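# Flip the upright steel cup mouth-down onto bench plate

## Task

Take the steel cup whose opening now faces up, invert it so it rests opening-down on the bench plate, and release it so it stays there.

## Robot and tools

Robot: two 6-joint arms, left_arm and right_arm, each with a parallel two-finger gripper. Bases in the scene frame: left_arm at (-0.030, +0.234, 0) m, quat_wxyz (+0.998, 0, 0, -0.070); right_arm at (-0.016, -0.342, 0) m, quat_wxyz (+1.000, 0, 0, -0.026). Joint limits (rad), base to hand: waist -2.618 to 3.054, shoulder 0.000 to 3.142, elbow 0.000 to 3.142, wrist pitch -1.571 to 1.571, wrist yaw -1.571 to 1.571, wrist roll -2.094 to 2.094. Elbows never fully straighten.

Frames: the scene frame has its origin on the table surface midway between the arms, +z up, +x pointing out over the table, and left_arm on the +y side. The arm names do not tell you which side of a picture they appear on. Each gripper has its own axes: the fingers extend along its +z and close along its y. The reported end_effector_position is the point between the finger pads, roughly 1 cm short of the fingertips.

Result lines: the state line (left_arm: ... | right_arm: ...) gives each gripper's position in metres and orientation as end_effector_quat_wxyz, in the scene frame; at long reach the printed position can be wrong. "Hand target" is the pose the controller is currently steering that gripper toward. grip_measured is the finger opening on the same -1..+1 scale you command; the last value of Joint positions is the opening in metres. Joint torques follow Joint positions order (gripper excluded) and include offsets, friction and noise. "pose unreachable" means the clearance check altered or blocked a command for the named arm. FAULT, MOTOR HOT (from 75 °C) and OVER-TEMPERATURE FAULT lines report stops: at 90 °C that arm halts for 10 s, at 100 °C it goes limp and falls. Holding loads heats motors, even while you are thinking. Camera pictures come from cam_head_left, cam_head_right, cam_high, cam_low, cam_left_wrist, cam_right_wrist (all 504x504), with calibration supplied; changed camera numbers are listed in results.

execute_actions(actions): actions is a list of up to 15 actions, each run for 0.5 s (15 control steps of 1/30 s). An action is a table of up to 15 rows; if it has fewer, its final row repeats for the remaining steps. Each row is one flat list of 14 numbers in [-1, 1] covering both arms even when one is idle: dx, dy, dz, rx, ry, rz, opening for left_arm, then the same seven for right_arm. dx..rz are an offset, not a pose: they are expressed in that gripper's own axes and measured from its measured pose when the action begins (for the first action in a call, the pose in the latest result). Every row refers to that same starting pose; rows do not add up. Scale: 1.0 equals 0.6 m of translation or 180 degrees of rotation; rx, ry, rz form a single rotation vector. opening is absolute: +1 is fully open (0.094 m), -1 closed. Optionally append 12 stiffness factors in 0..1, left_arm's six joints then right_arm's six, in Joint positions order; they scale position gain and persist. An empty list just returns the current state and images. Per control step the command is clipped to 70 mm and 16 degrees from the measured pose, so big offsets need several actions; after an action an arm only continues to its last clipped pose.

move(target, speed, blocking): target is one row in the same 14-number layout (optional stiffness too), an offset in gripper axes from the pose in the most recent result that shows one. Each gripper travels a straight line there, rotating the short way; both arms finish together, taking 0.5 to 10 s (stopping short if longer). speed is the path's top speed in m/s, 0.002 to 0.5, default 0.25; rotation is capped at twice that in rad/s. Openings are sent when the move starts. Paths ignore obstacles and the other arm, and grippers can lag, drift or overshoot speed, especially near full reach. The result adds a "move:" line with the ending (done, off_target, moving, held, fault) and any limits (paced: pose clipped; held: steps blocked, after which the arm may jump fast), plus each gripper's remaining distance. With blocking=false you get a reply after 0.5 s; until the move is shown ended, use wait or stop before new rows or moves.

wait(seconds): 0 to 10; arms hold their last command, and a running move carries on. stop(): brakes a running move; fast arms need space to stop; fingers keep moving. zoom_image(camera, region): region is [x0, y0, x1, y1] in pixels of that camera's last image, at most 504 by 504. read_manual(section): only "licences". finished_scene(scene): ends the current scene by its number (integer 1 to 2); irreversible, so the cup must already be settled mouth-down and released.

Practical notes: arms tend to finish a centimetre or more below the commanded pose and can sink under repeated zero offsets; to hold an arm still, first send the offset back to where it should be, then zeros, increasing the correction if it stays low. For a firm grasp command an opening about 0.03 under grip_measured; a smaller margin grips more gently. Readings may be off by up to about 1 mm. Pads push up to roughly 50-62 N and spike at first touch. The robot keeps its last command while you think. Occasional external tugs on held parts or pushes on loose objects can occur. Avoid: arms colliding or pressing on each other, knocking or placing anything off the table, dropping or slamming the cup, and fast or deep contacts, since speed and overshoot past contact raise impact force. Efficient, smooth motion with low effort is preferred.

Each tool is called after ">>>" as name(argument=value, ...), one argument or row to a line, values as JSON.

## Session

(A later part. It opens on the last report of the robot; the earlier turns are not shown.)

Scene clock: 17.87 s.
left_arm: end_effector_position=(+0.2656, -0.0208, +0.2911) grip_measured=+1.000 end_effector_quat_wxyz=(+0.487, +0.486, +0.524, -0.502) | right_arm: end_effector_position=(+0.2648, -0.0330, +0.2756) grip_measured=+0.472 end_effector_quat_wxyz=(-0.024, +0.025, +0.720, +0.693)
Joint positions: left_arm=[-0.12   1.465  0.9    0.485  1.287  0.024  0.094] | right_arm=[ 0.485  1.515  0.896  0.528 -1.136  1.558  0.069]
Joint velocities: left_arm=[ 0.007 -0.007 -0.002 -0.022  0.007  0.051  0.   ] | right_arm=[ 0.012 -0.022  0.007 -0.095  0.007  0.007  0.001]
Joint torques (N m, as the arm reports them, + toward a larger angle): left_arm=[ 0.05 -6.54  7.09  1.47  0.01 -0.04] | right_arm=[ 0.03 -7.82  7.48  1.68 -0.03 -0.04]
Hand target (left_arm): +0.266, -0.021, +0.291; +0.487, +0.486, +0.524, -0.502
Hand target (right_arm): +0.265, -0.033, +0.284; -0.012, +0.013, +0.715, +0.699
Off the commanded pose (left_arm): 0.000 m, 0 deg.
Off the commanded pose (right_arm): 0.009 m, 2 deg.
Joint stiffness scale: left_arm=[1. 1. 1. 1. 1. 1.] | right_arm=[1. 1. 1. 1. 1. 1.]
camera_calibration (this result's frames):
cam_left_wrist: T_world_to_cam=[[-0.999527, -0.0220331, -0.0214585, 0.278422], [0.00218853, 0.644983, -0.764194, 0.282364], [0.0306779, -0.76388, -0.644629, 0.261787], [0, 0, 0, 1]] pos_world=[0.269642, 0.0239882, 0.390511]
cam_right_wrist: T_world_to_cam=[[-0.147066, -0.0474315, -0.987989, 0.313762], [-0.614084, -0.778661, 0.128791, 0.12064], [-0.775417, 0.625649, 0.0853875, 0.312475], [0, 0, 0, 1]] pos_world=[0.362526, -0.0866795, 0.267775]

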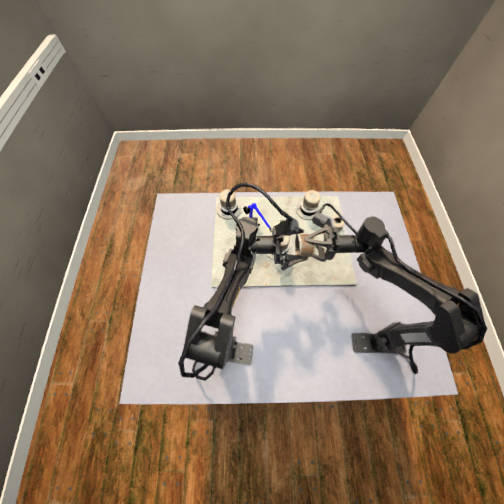

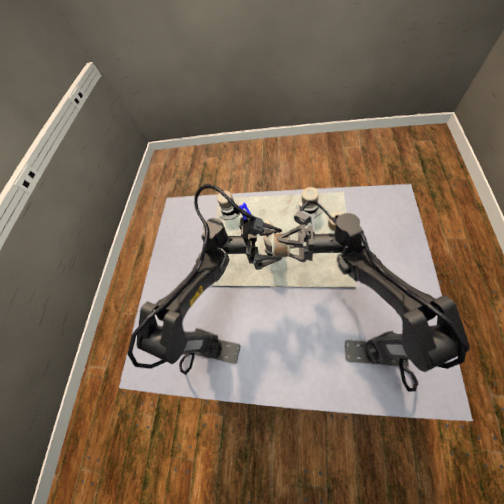

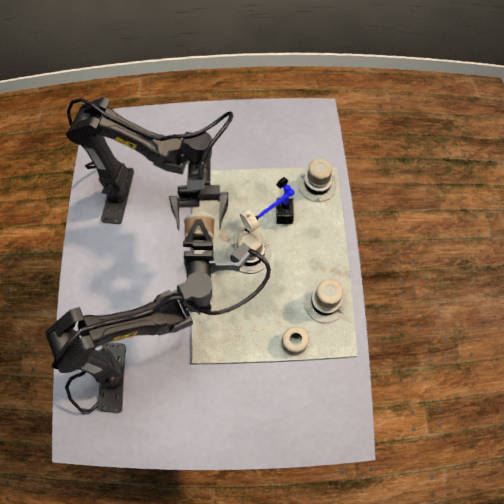

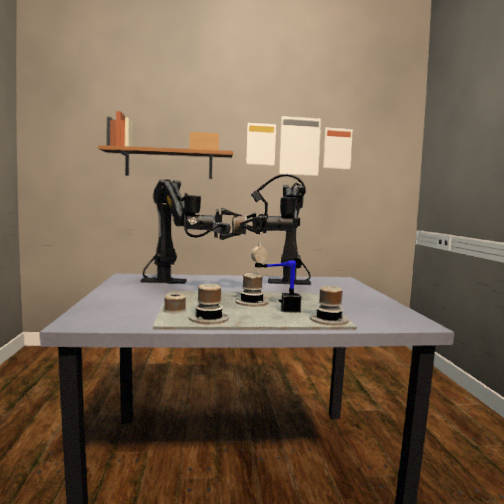

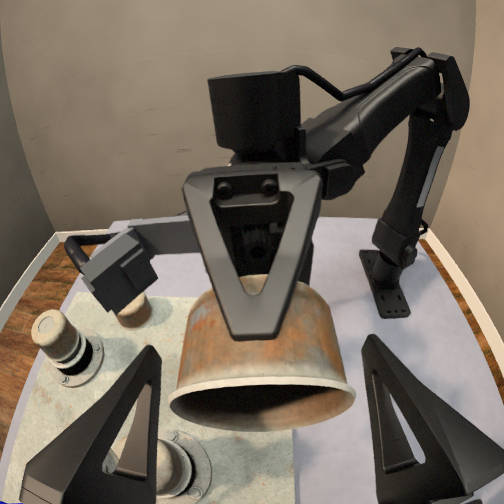

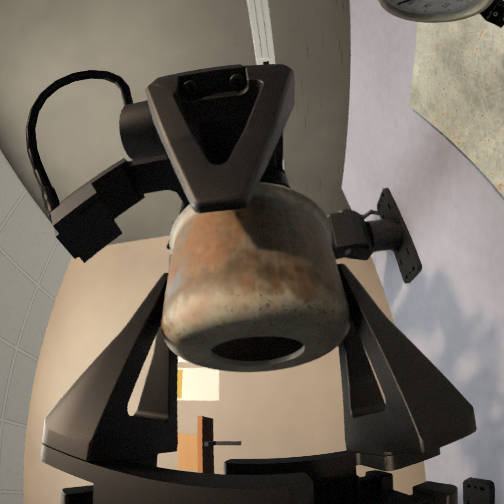

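>>> move(
  target=[0,0,-0.1,0,0,0,1,-0.10,-0.352,-0.182,0.487,-0.029,-0.029,0.435],
  speed=0.35,
)

>>> zoom_image(
  camera="cam_low",
  region=[150, 240, 270, 330],
)

Scene clock: 21.30 s.
left_arm: end_effector_position=(+0.2705, +0.0361, +0.2902) grip_measured=+1.000 end_effector_quat_wxyz=(+0.490, +0.483, +0.525, -0.501) | right_arm: end_effector_position=(+0.3007, -0.1555, +0.0547) grip_measured=+0.472 end_effector_quat_wxyz=(+0.004, +0.000, +1.000, -0.003)
Joint positions: left_arm=[0.071 1.438 0.9   0.357 1.469 0.129 0.094] | right_arm=[ 0.586  1.965  1.488 -1.09   0.008  0.534  0.069]
Joint velocities: left_arm=[-0.022 -0.017  0.007 -0.022 -0.022 -0.066  0.   ] | right_arm=[-0.007 -0.022 -0.012 -0.095  0.037 -0.007 -0.001]
Joint torques (N m, as the arm reports them, + toward a larger angle): left_arm=[ 0.66 -8.25  6.38  1.16  0.22  0.07] | right_arm=[  0.59 -11.63   9.12   0.28   0.16   0.08]
Hand target (left_arm): +0.264, +0.039, +0.293; +0.488, +0.485, +0.523, -0.503
Hand target (right_arm): +0.310, -0.150, +0.067; +0.024, +0.002, +1.000, +0.001
Off the commanded pose (left_arm): 0.007 m, 1 deg.
Off the commanded pose (right_arm): 0.015 m, 2 deg.
Joint stiffness scale: left_arm=[1. 1. 1. 1. 1. 1.] | right_arm=[1. 1. 1. 1. 1. 1.]
move: off_target (right_arm)
camera_calibration (this result's frames):
cam_left_wrist: T_world_to_cam=[[-0.9993, -0.0300579, -0.0222708, 0.284951], [-0.00222565, 0.642042, -0.766666, 0.24694], [0.0373432, -0.76608, -0.641659, 0.301958], [0, 0, 0, 1]] pos_world=[0.274025, 0.0813434, 0.389421]
cam_right_wrist: T_world_to_cam=[[-0.07869, -0.996795, 0.0143869, -0.128112], [-0.625202, 0.0605858, 0.778108, 0.174075], [-0.776486, 0.0522346, -0.627966, 0.38609], [0, 0, 0, 1]] pos_world=[0.398544, -0.158415, 0.108845]

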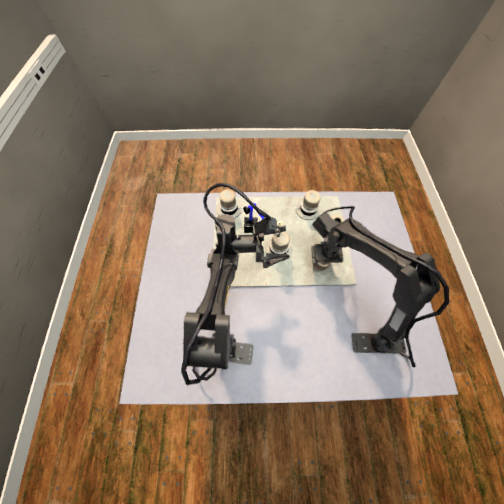

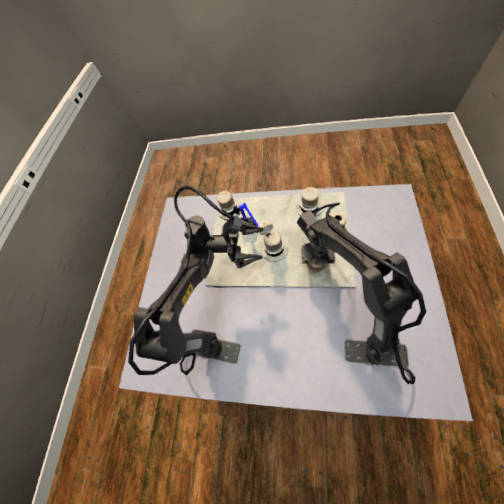

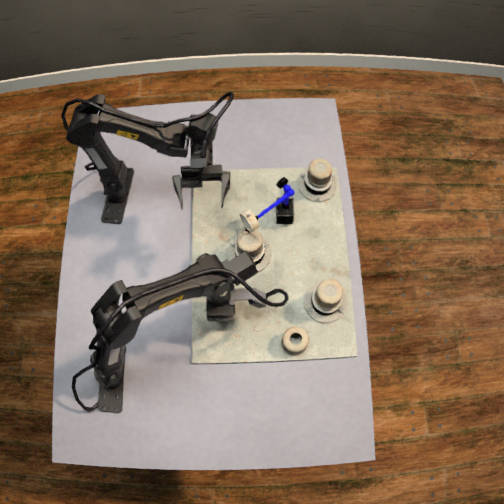

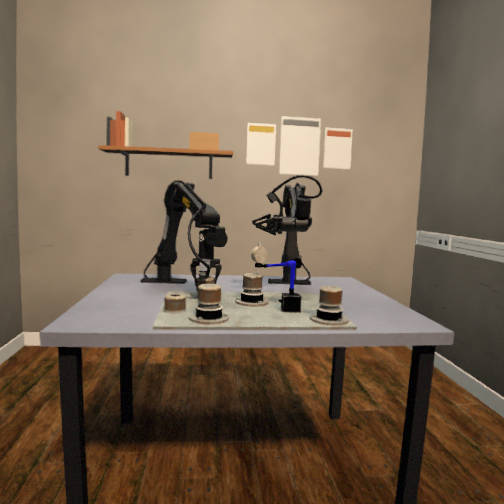

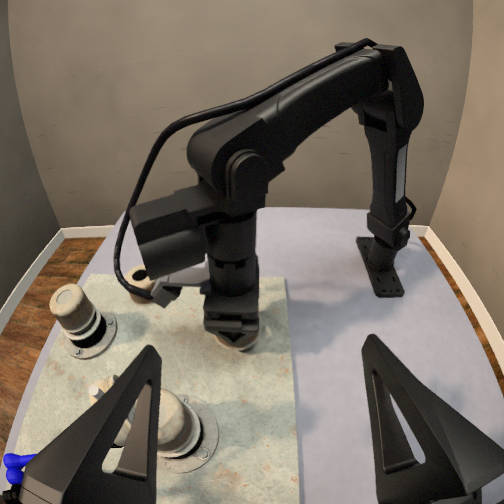

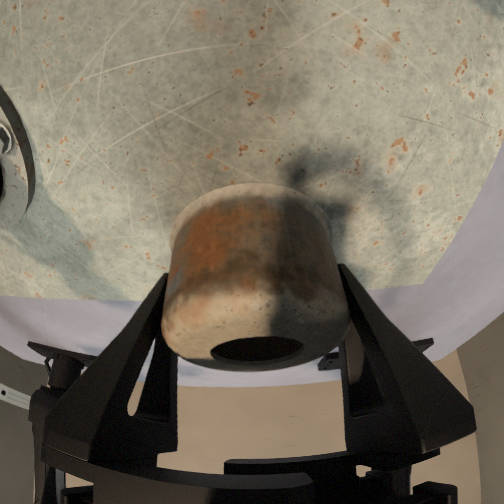

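Region (150, 240, 270, 330) of cam_low's 504x504 image, scaled by 4.200, with more detail than that image has; it fills the top 378 rows of this view, and the rest is white.

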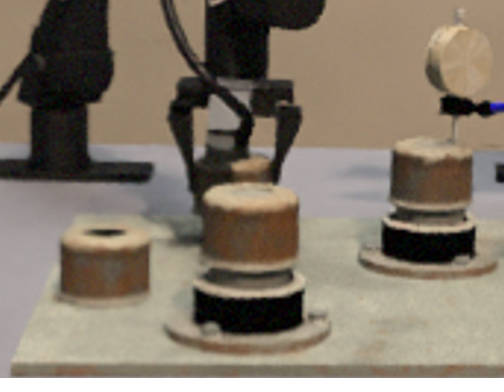

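Lower slowly to contact (expected near z≈0.033).

>>> move(
  target=[0,0,0,0,0,0,1,0,0,0.048,0,0,0,0.435],
  speed=0.04,
)

Scene clock: 22.50 s.
left_arm: end_effector_position=(+0.2704, +0.0361, +0.2898) grip_measured=+1.000 end_effector_quat_wxyz=(+0.490, +0.483, +0.525, -0.501) | right_arm: end_effector_position=(+0.2978, -0.1575, +0.0311) grip_measured=+0.472 end_effector_quat_wxyz=(-0.003, +0.001, +1.000, -0.007)
Joint positions: left_arm=[0.071 1.438 0.9   0.353 1.469 0.132 0.094] | right_arm=[ 0.586  1.992  1.428 -1.02   0.009  0.535  0.069]
Joint velocities: left_arm=[-0.007 -0.017  0.002 -0.095 -0.037 -0.022  0.   ] | right_arm=[ 0.002 -0.002 -0.002  0.066  0.022  0.007  0.   ]
Joint torques (N m, as the arm reports them, + toward a larger angle): left_arm=[ 0.06 -6.19  6.93  1.4   0.07 -0.06] | right_arm=[ -0.03 -10.95   4.72   0.62   0.    -0.02]
Hand target (left_arm): +0.270, +0.036, +0.290; +0.490, +0.483, +0.525, -0.501
Hand target (right_arm): +0.301, -0.156, +0.026; +0.004, +0.001, +1.000, -0.003
Off the commanded pose (left_arm): 0.000 m, 0 deg.
Off the commanded pose (right_arm): 0.006 m, 1 deg.
Joint stiffness scale: left_arm=[1. 1. 1. 1. 1. 1.] | right_arm=[1. 1. 1. 1. 1. 1.]
move: done
camera_calibration (this result's frames):
cam_left_wrist: T_world_to_cam=[[-0.999327, -0.0299849, -0.0211489, 0.284547], [-0.00305504, 0.642367, -0.766391, 0.246764], [0.0365655, -0.765811, -0.642026, 0.302016], [0, 0, 0, 1]] pos_world=[0.274066, 0.0813063, 0.389038]
cam_right_wrist: T_world_to_cam=[[-0.0788162, -0.996593, 0.0243103, -0.130198], [-0.615106, 0.0678077, 0.785523, 0.188652], [-0.784495, 0.0469585, -0.618355, 0.37034], [0, 0, 0, 1]] pos_world=[0.396309, -0.159937, 0.0839763]

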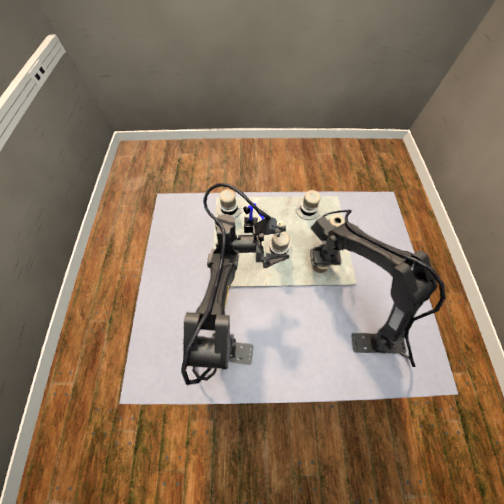

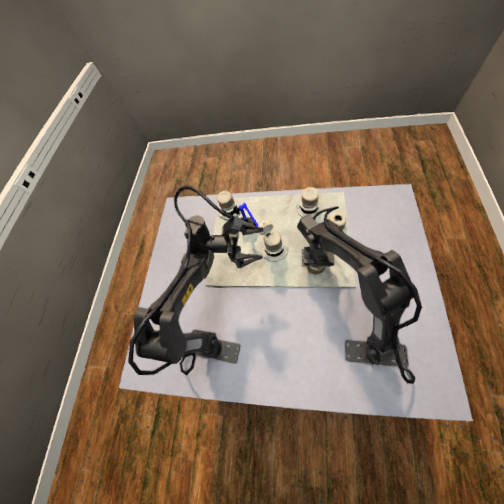

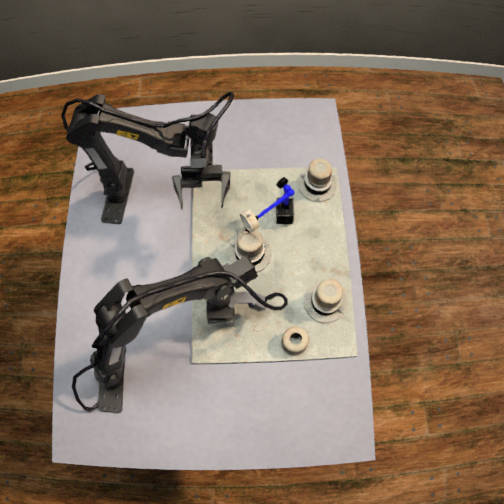

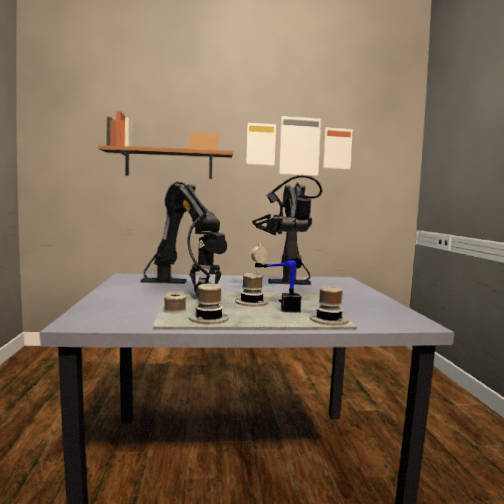

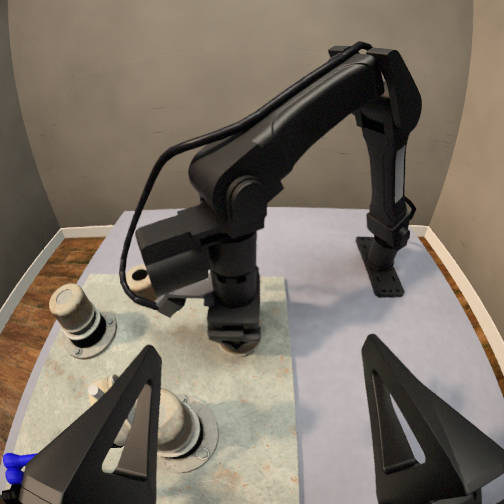

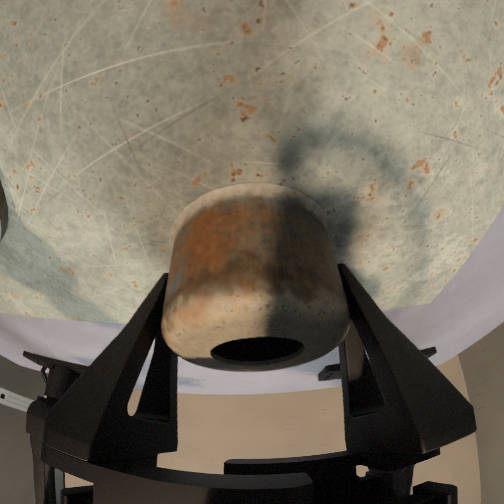

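>>> execute_actions(
  actions=[
    [[0,0,0,0,0,0,1,0,0,0.008,0,0,0,0.435],[0,0,0,0,0,0,1,0,0,0.01,0,0,0,0.435],[0,0,0,0,0,0,1,0,0,0.012,0,0,0,0.435],[0,0,0,0,0,0,1,0,0,0.014,0,0,0,0.435],[0,0,0,0,0,0,1,0,0,0.016,0,0,0,0.435],[0,0,0,0,0,0,1,0,0,0.018,0,0,0,0.435]],
  ],
)

Scene clock: 23.23 s.
left_arm: end_effector_position=(+0.2704, +0.0361, +0.2898) grip_measured=+1.000 end_effector_quat_wxyz=(+0.490, +0.483, +0.525, -0.501) | right_arm: end_effector_position=(+0.2976, -0.1576, +0.0306) grip_measured=+0.472 end_effector_quat_wxyz=(-0.003, +0.001, +1.000, -0.007)
Joint positions: left_arm=[0.071 1.438 0.9   0.353 1.469 0.132 0.094] | right_arm=[ 0.586  1.992  1.426 -1.018  0.009  0.535  0.069]
Joint velocities: left_arm=[-0.007 -0.002 -0.007 -0.037 -0.007  0.007  0.   ] | right_arm=[-0.002  0.002 -0.012 -0.037  0.022 -0.022  0.   ]
Joint torques (N m, as the arm reports them, + toward a larger angle): left_arm=[-0.05 -6.04  6.74  1.37  0.07 -0.06] | right_arm=[ -0.16 -10.05   3.92   0.67   0.03  -0.03]
Hand target (left_arm): +0.270, +0.036, +0.290; +0.490, +0.483, +0.525, -0.501
Hand target (right_arm): +0.298, -0.158, +0.021; -0.003, +0.001, +1.000, -0.007
Off the commanded pose (left_arm): 0.000 m, 0 deg.
Off the commanded pose (right_arm): 0.010 m, 0 deg.
Joint stiffness scale: left_arm=[1. 1. 1. 1. 1. 1.] | right_arm=[1. 1. 1. 1. 1. 1.]
camera_calibration (this result's frames):
cam_left_wrist: T_world_to_cam=[[-0.999327, -0.0299849, -0.0211489, 0.284547], [-0.00305504, 0.642367, -0.766391, 0.246764], [0.0365655, -0.765811, -0.642026, 0.302016], [0, 0, 0, 1]] pos_world=[0.274066, 0.0813063, 0.389038]
cam_right_wrist: T_world_to_cam=[[-0.0788082, -0.996588, 0.0245295, -0.130353], [-0.614848, 0.0679601, 0.785712, 0.188884], [-0.784698, 0.0468386, -0.618106, 0.369855], [0, 0, 0, 1]] pos_world=[0.396087, -0.160068, 0.0833984]

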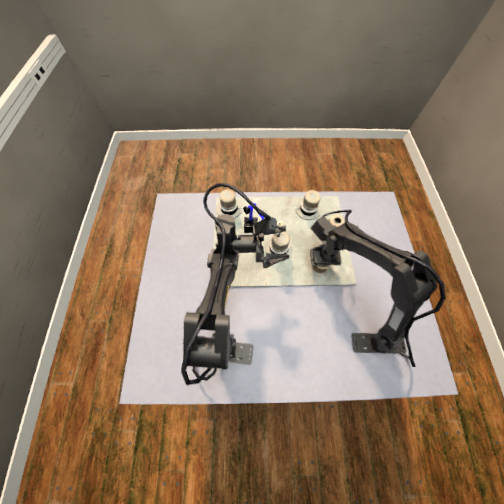

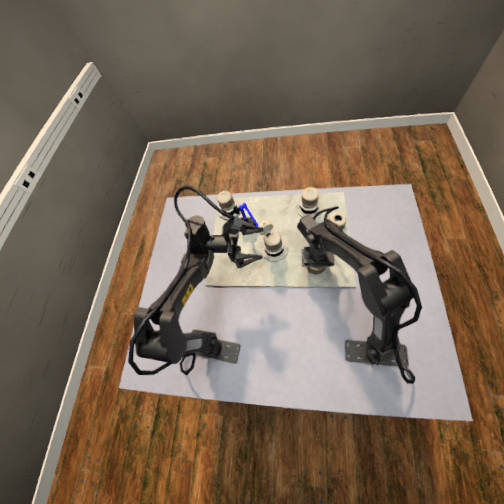

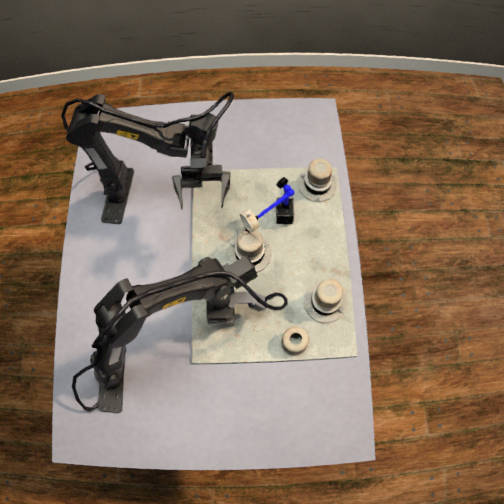

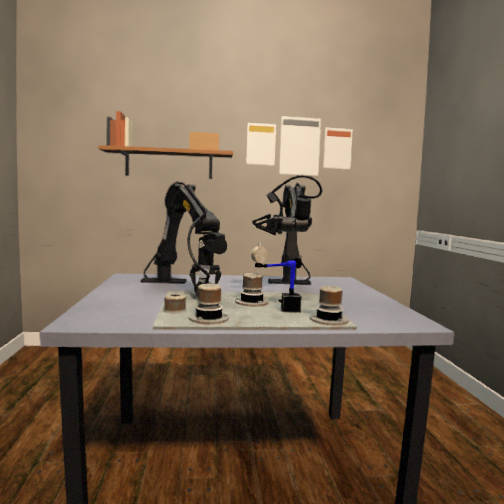

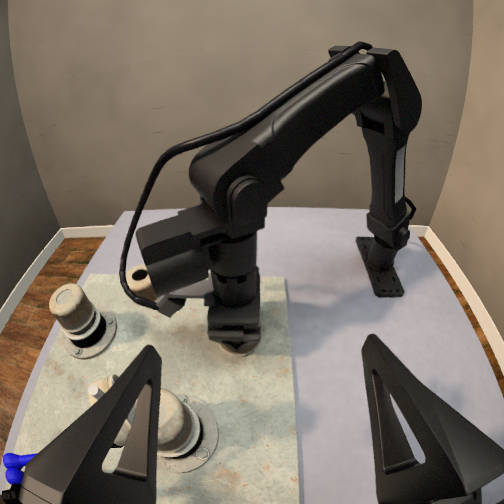

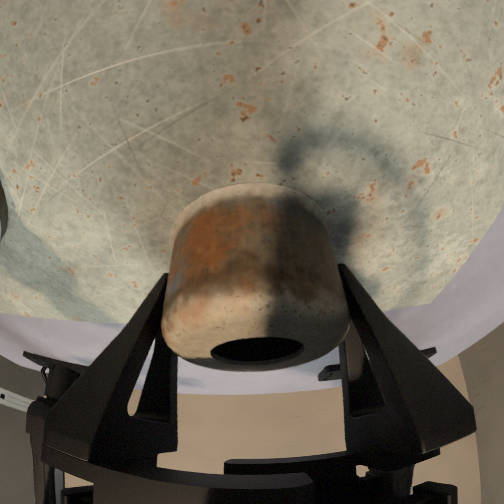

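>>> execute_actions(
  actions=[
    [[0,0,0,0,0,0,1,0,0,0,0,0,0,1]],
    [[0,0,0,0,0,0,1,0,0,-0.01,0,0,0,1],[0,0,0,0,0,0,1,0,0,-0.02,0,0,0,1],[0,0,0,0,0,0,1,0,0,-0.03,0,0,0,1],[0,0,0,0,0,0,1,0,0,-0.04,0,0,0,1],[0,0,0,0,0,0,1,0,0,-0.05,0,0,0,1],[0,0,0,0,0,0,1,0,0,-0.06,0,0,0,1],[0,0,0,0,0,0,1,0,0,-0.07,0,0,0,1],[0,0,0,0,0,0,1,0,0,-0.08,0,0,0,1],[0,0,0,0,0,0,1,0,0,-0.09,0,0,0,1],[0,0,0,0,0,0,1,0,0,-0.10,0,0,0,1],[0,0,0,0,0,0,1,0,0,-0.11,0,0,0,1]],
  ],
)

Scene clock: 24.60 s.
left_arm: end_effector_position=(+0.2704, +0.0361, +0.2898) grip_measured=+1.000 end_effector_quat_wxyz=(+0.490, +0.483, +0.525, -0.501) | right_arm: end_effector_position=(+0.3030, -0.1544, +0.0846) grip_measured=+1.000 end_effector_quat_wxyz=(+0.003, +0.001, +1.000, -0.004)
Joint positions: left_arm=[0.071 1.438 0.9   0.353 1.469 0.132 0.094] | right_arm=[ 0.586  1.956  1.595 -1.208  0.009  0.535  0.094]
Joint velocities: left_arm=[-0.007 -0.012 -0.012 -0.007 -0.037 -0.022  0.   ] | right_arm=[-0.007 -0.071  0.203 -0.198  0.022 -0.022  0.   ]
Joint torques (N m, as the arm reports them, + toward a larger angle): left_arm=[-0.02 -6.27  6.9   1.37  0.11 -0.03] | right_arm=[  0.27 -11.93   7.11   0.18   0.03   0.02]
Hand target (left_arm): +0.270, +0.036, +0.290; +0.490, +0.483, +0.525, -0.501
Hand target (right_arm): +0.298, -0.157, +0.096; -0.003, +0.001, +1.000, -0.007
Off the commanded pose (left_arm): 0.000 m, 0 deg.
Off the commanded pose (right_arm): 0.013 m, 1 deg.
Joint stiffness scale: left_arm=[1. 1. 1. 1. 1. 1.] | right_arm=[1. 1. 1. 1. 1. 1.]
camera_calibration (this result's frames):
cam_left_wrist: T_world_to_cam=[[-0.999327, -0.0299849, -0.0211489, 0.284547], [-0.00305504, 0.642367, -0.766391, 0.246764], [0.0365655, -0.765811, -0.642026, 0.302016], [0, 0, 0, 1]] pos_world=[0.274066, 0.0813063, 0.389038]
cam_right_wrist: T_world_to_cam=[[-0.0790623, -0.996738, 0.0161974, -0.127301], [-0.62461, 0.062195, 0.778456, 0.152256], [-0.776924, 0.0514295, -0.62749, 0.406482], [0, 0, 0, 1]] pos_world=[0.400842, -0.15726, 0.138601]

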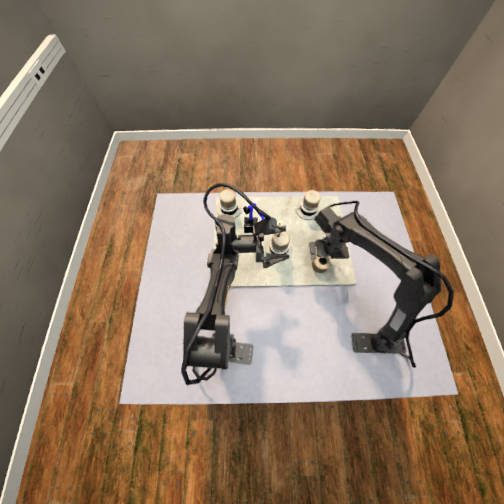

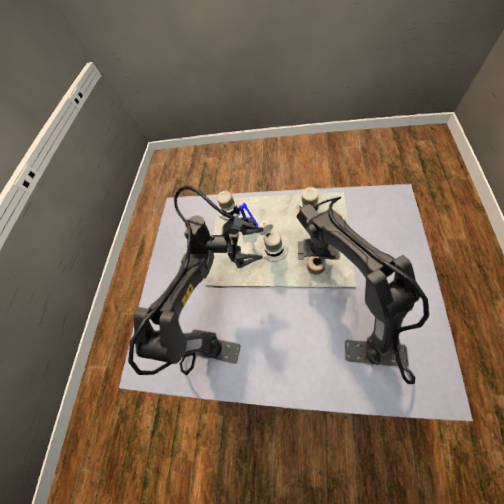

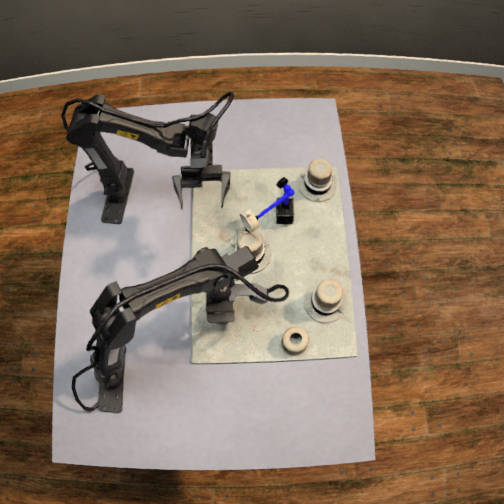

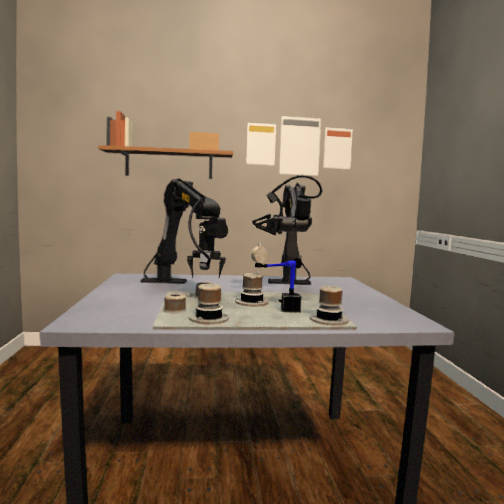

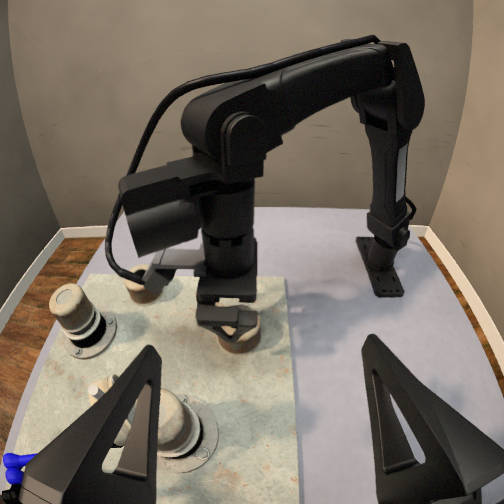

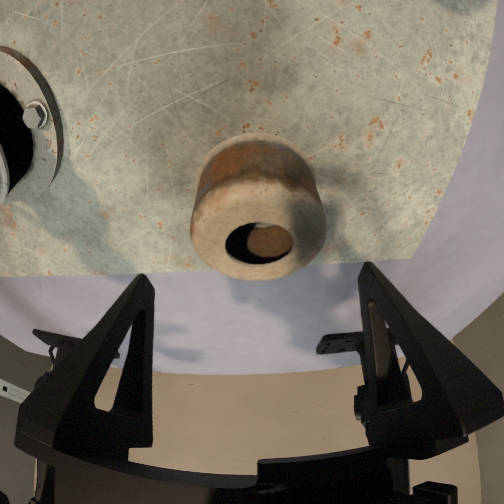

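>>> execute_actions(
  actions=[],
)

Scene clock: 24.93 s.
left_arm: end_effector_position=(+0.2704, +0.0361, +0.2898) grip_measured=+1.000 end_effector_quat_wxyz=(+0.490, +0.483, +0.525, -0.501) | right_arm: end_effector_position=(+0.2958, -0.1587, +0.0869) grip_measured=+1.000 end_effector_quat_wxyz=(-0.011, +0.001, +1.000, -0.012)
Joint positions: left_arm=[0.071 1.438 0.9   0.353 1.469 0.132 0.094] | right_arm=[ 0.586  1.954  1.602 -1.25   0.009  0.535  0.094]
Joint velocities: left_arm=[ 0.012 -0.012  0.007  0.022 -0.022 -0.022  0.   ] | right_arm=[-0.007 -0.002 -0.017 -0.022 -0.066  0.051  0.   ]
Joint torques (N m, as the arm reports them, + toward a larger angle): left_arm=[ 0.   -6.08  6.9   1.37  0.12 -0.03] | right_arm=[  0.29 -12.04   7.64   0.19   0.03   0.03]
Hand target (left_arm): +0.270, +0.036, +0.290; +0.490, +0.483, +0.525, -0.501
Hand target (right_arm): +0.298, -0.157, +0.096; -0.003, +0.001, +1.000, -0.007
Off the commanded pose (left_arm): 0.000 m, 0 deg.
Off the commanded pose (right_arm): 0.010 m, 1 deg.
Joint stiffness scale: left_arm=[1. 1. 1. 1. 1. 1.] | right_arm=[1. 1. 1. 1. 1. 1.]
camera_calibration (this result's frames):
cam_left_wrist: T_world_to_cam=[[-0.999327, -0.0299849, -0.0211489, 0.284547], [-0.00305504, 0.642367, -0.766391, 0.246764], [0.0365655, -0.765811, -0.642026, 0.302016], [0, 0, 0, 1]] pos_world=[0.274066, 0.0813063, 0.389038]
cam_right_wrist: T_world_to_cam=[[-0.0783269, -0.996304, 0.0352657, -0.133962], [-0.602128, 0.0754718, 0.794824, 0.140198], [-0.794548, 0.0410217, -0.605814, 0.404266], [0, 0, 0, 1]] pos_world=[0.395133, -0.160631, 0.138202]

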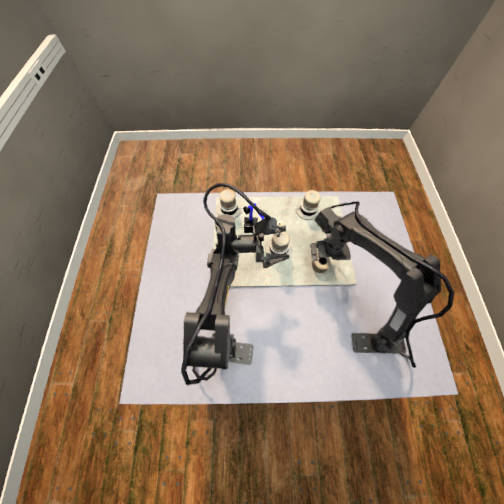

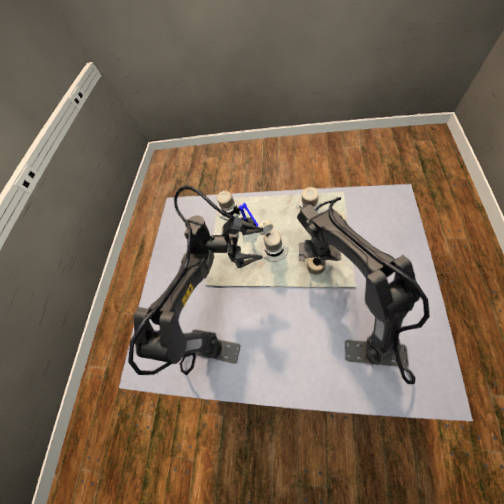

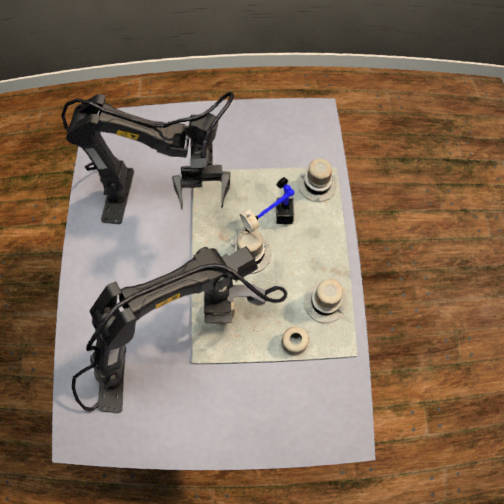

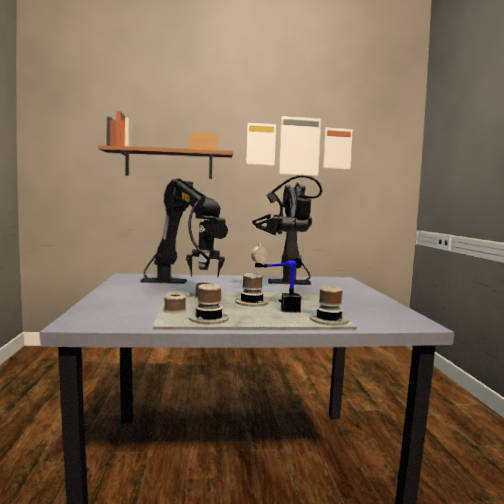

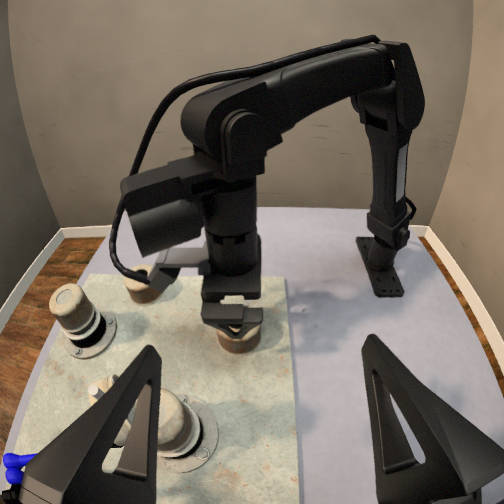

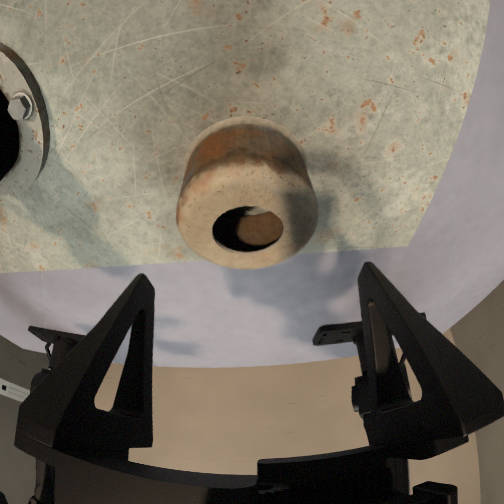

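>>> finished_scene(
  scene=2,
)

The scene is finished: the task was done.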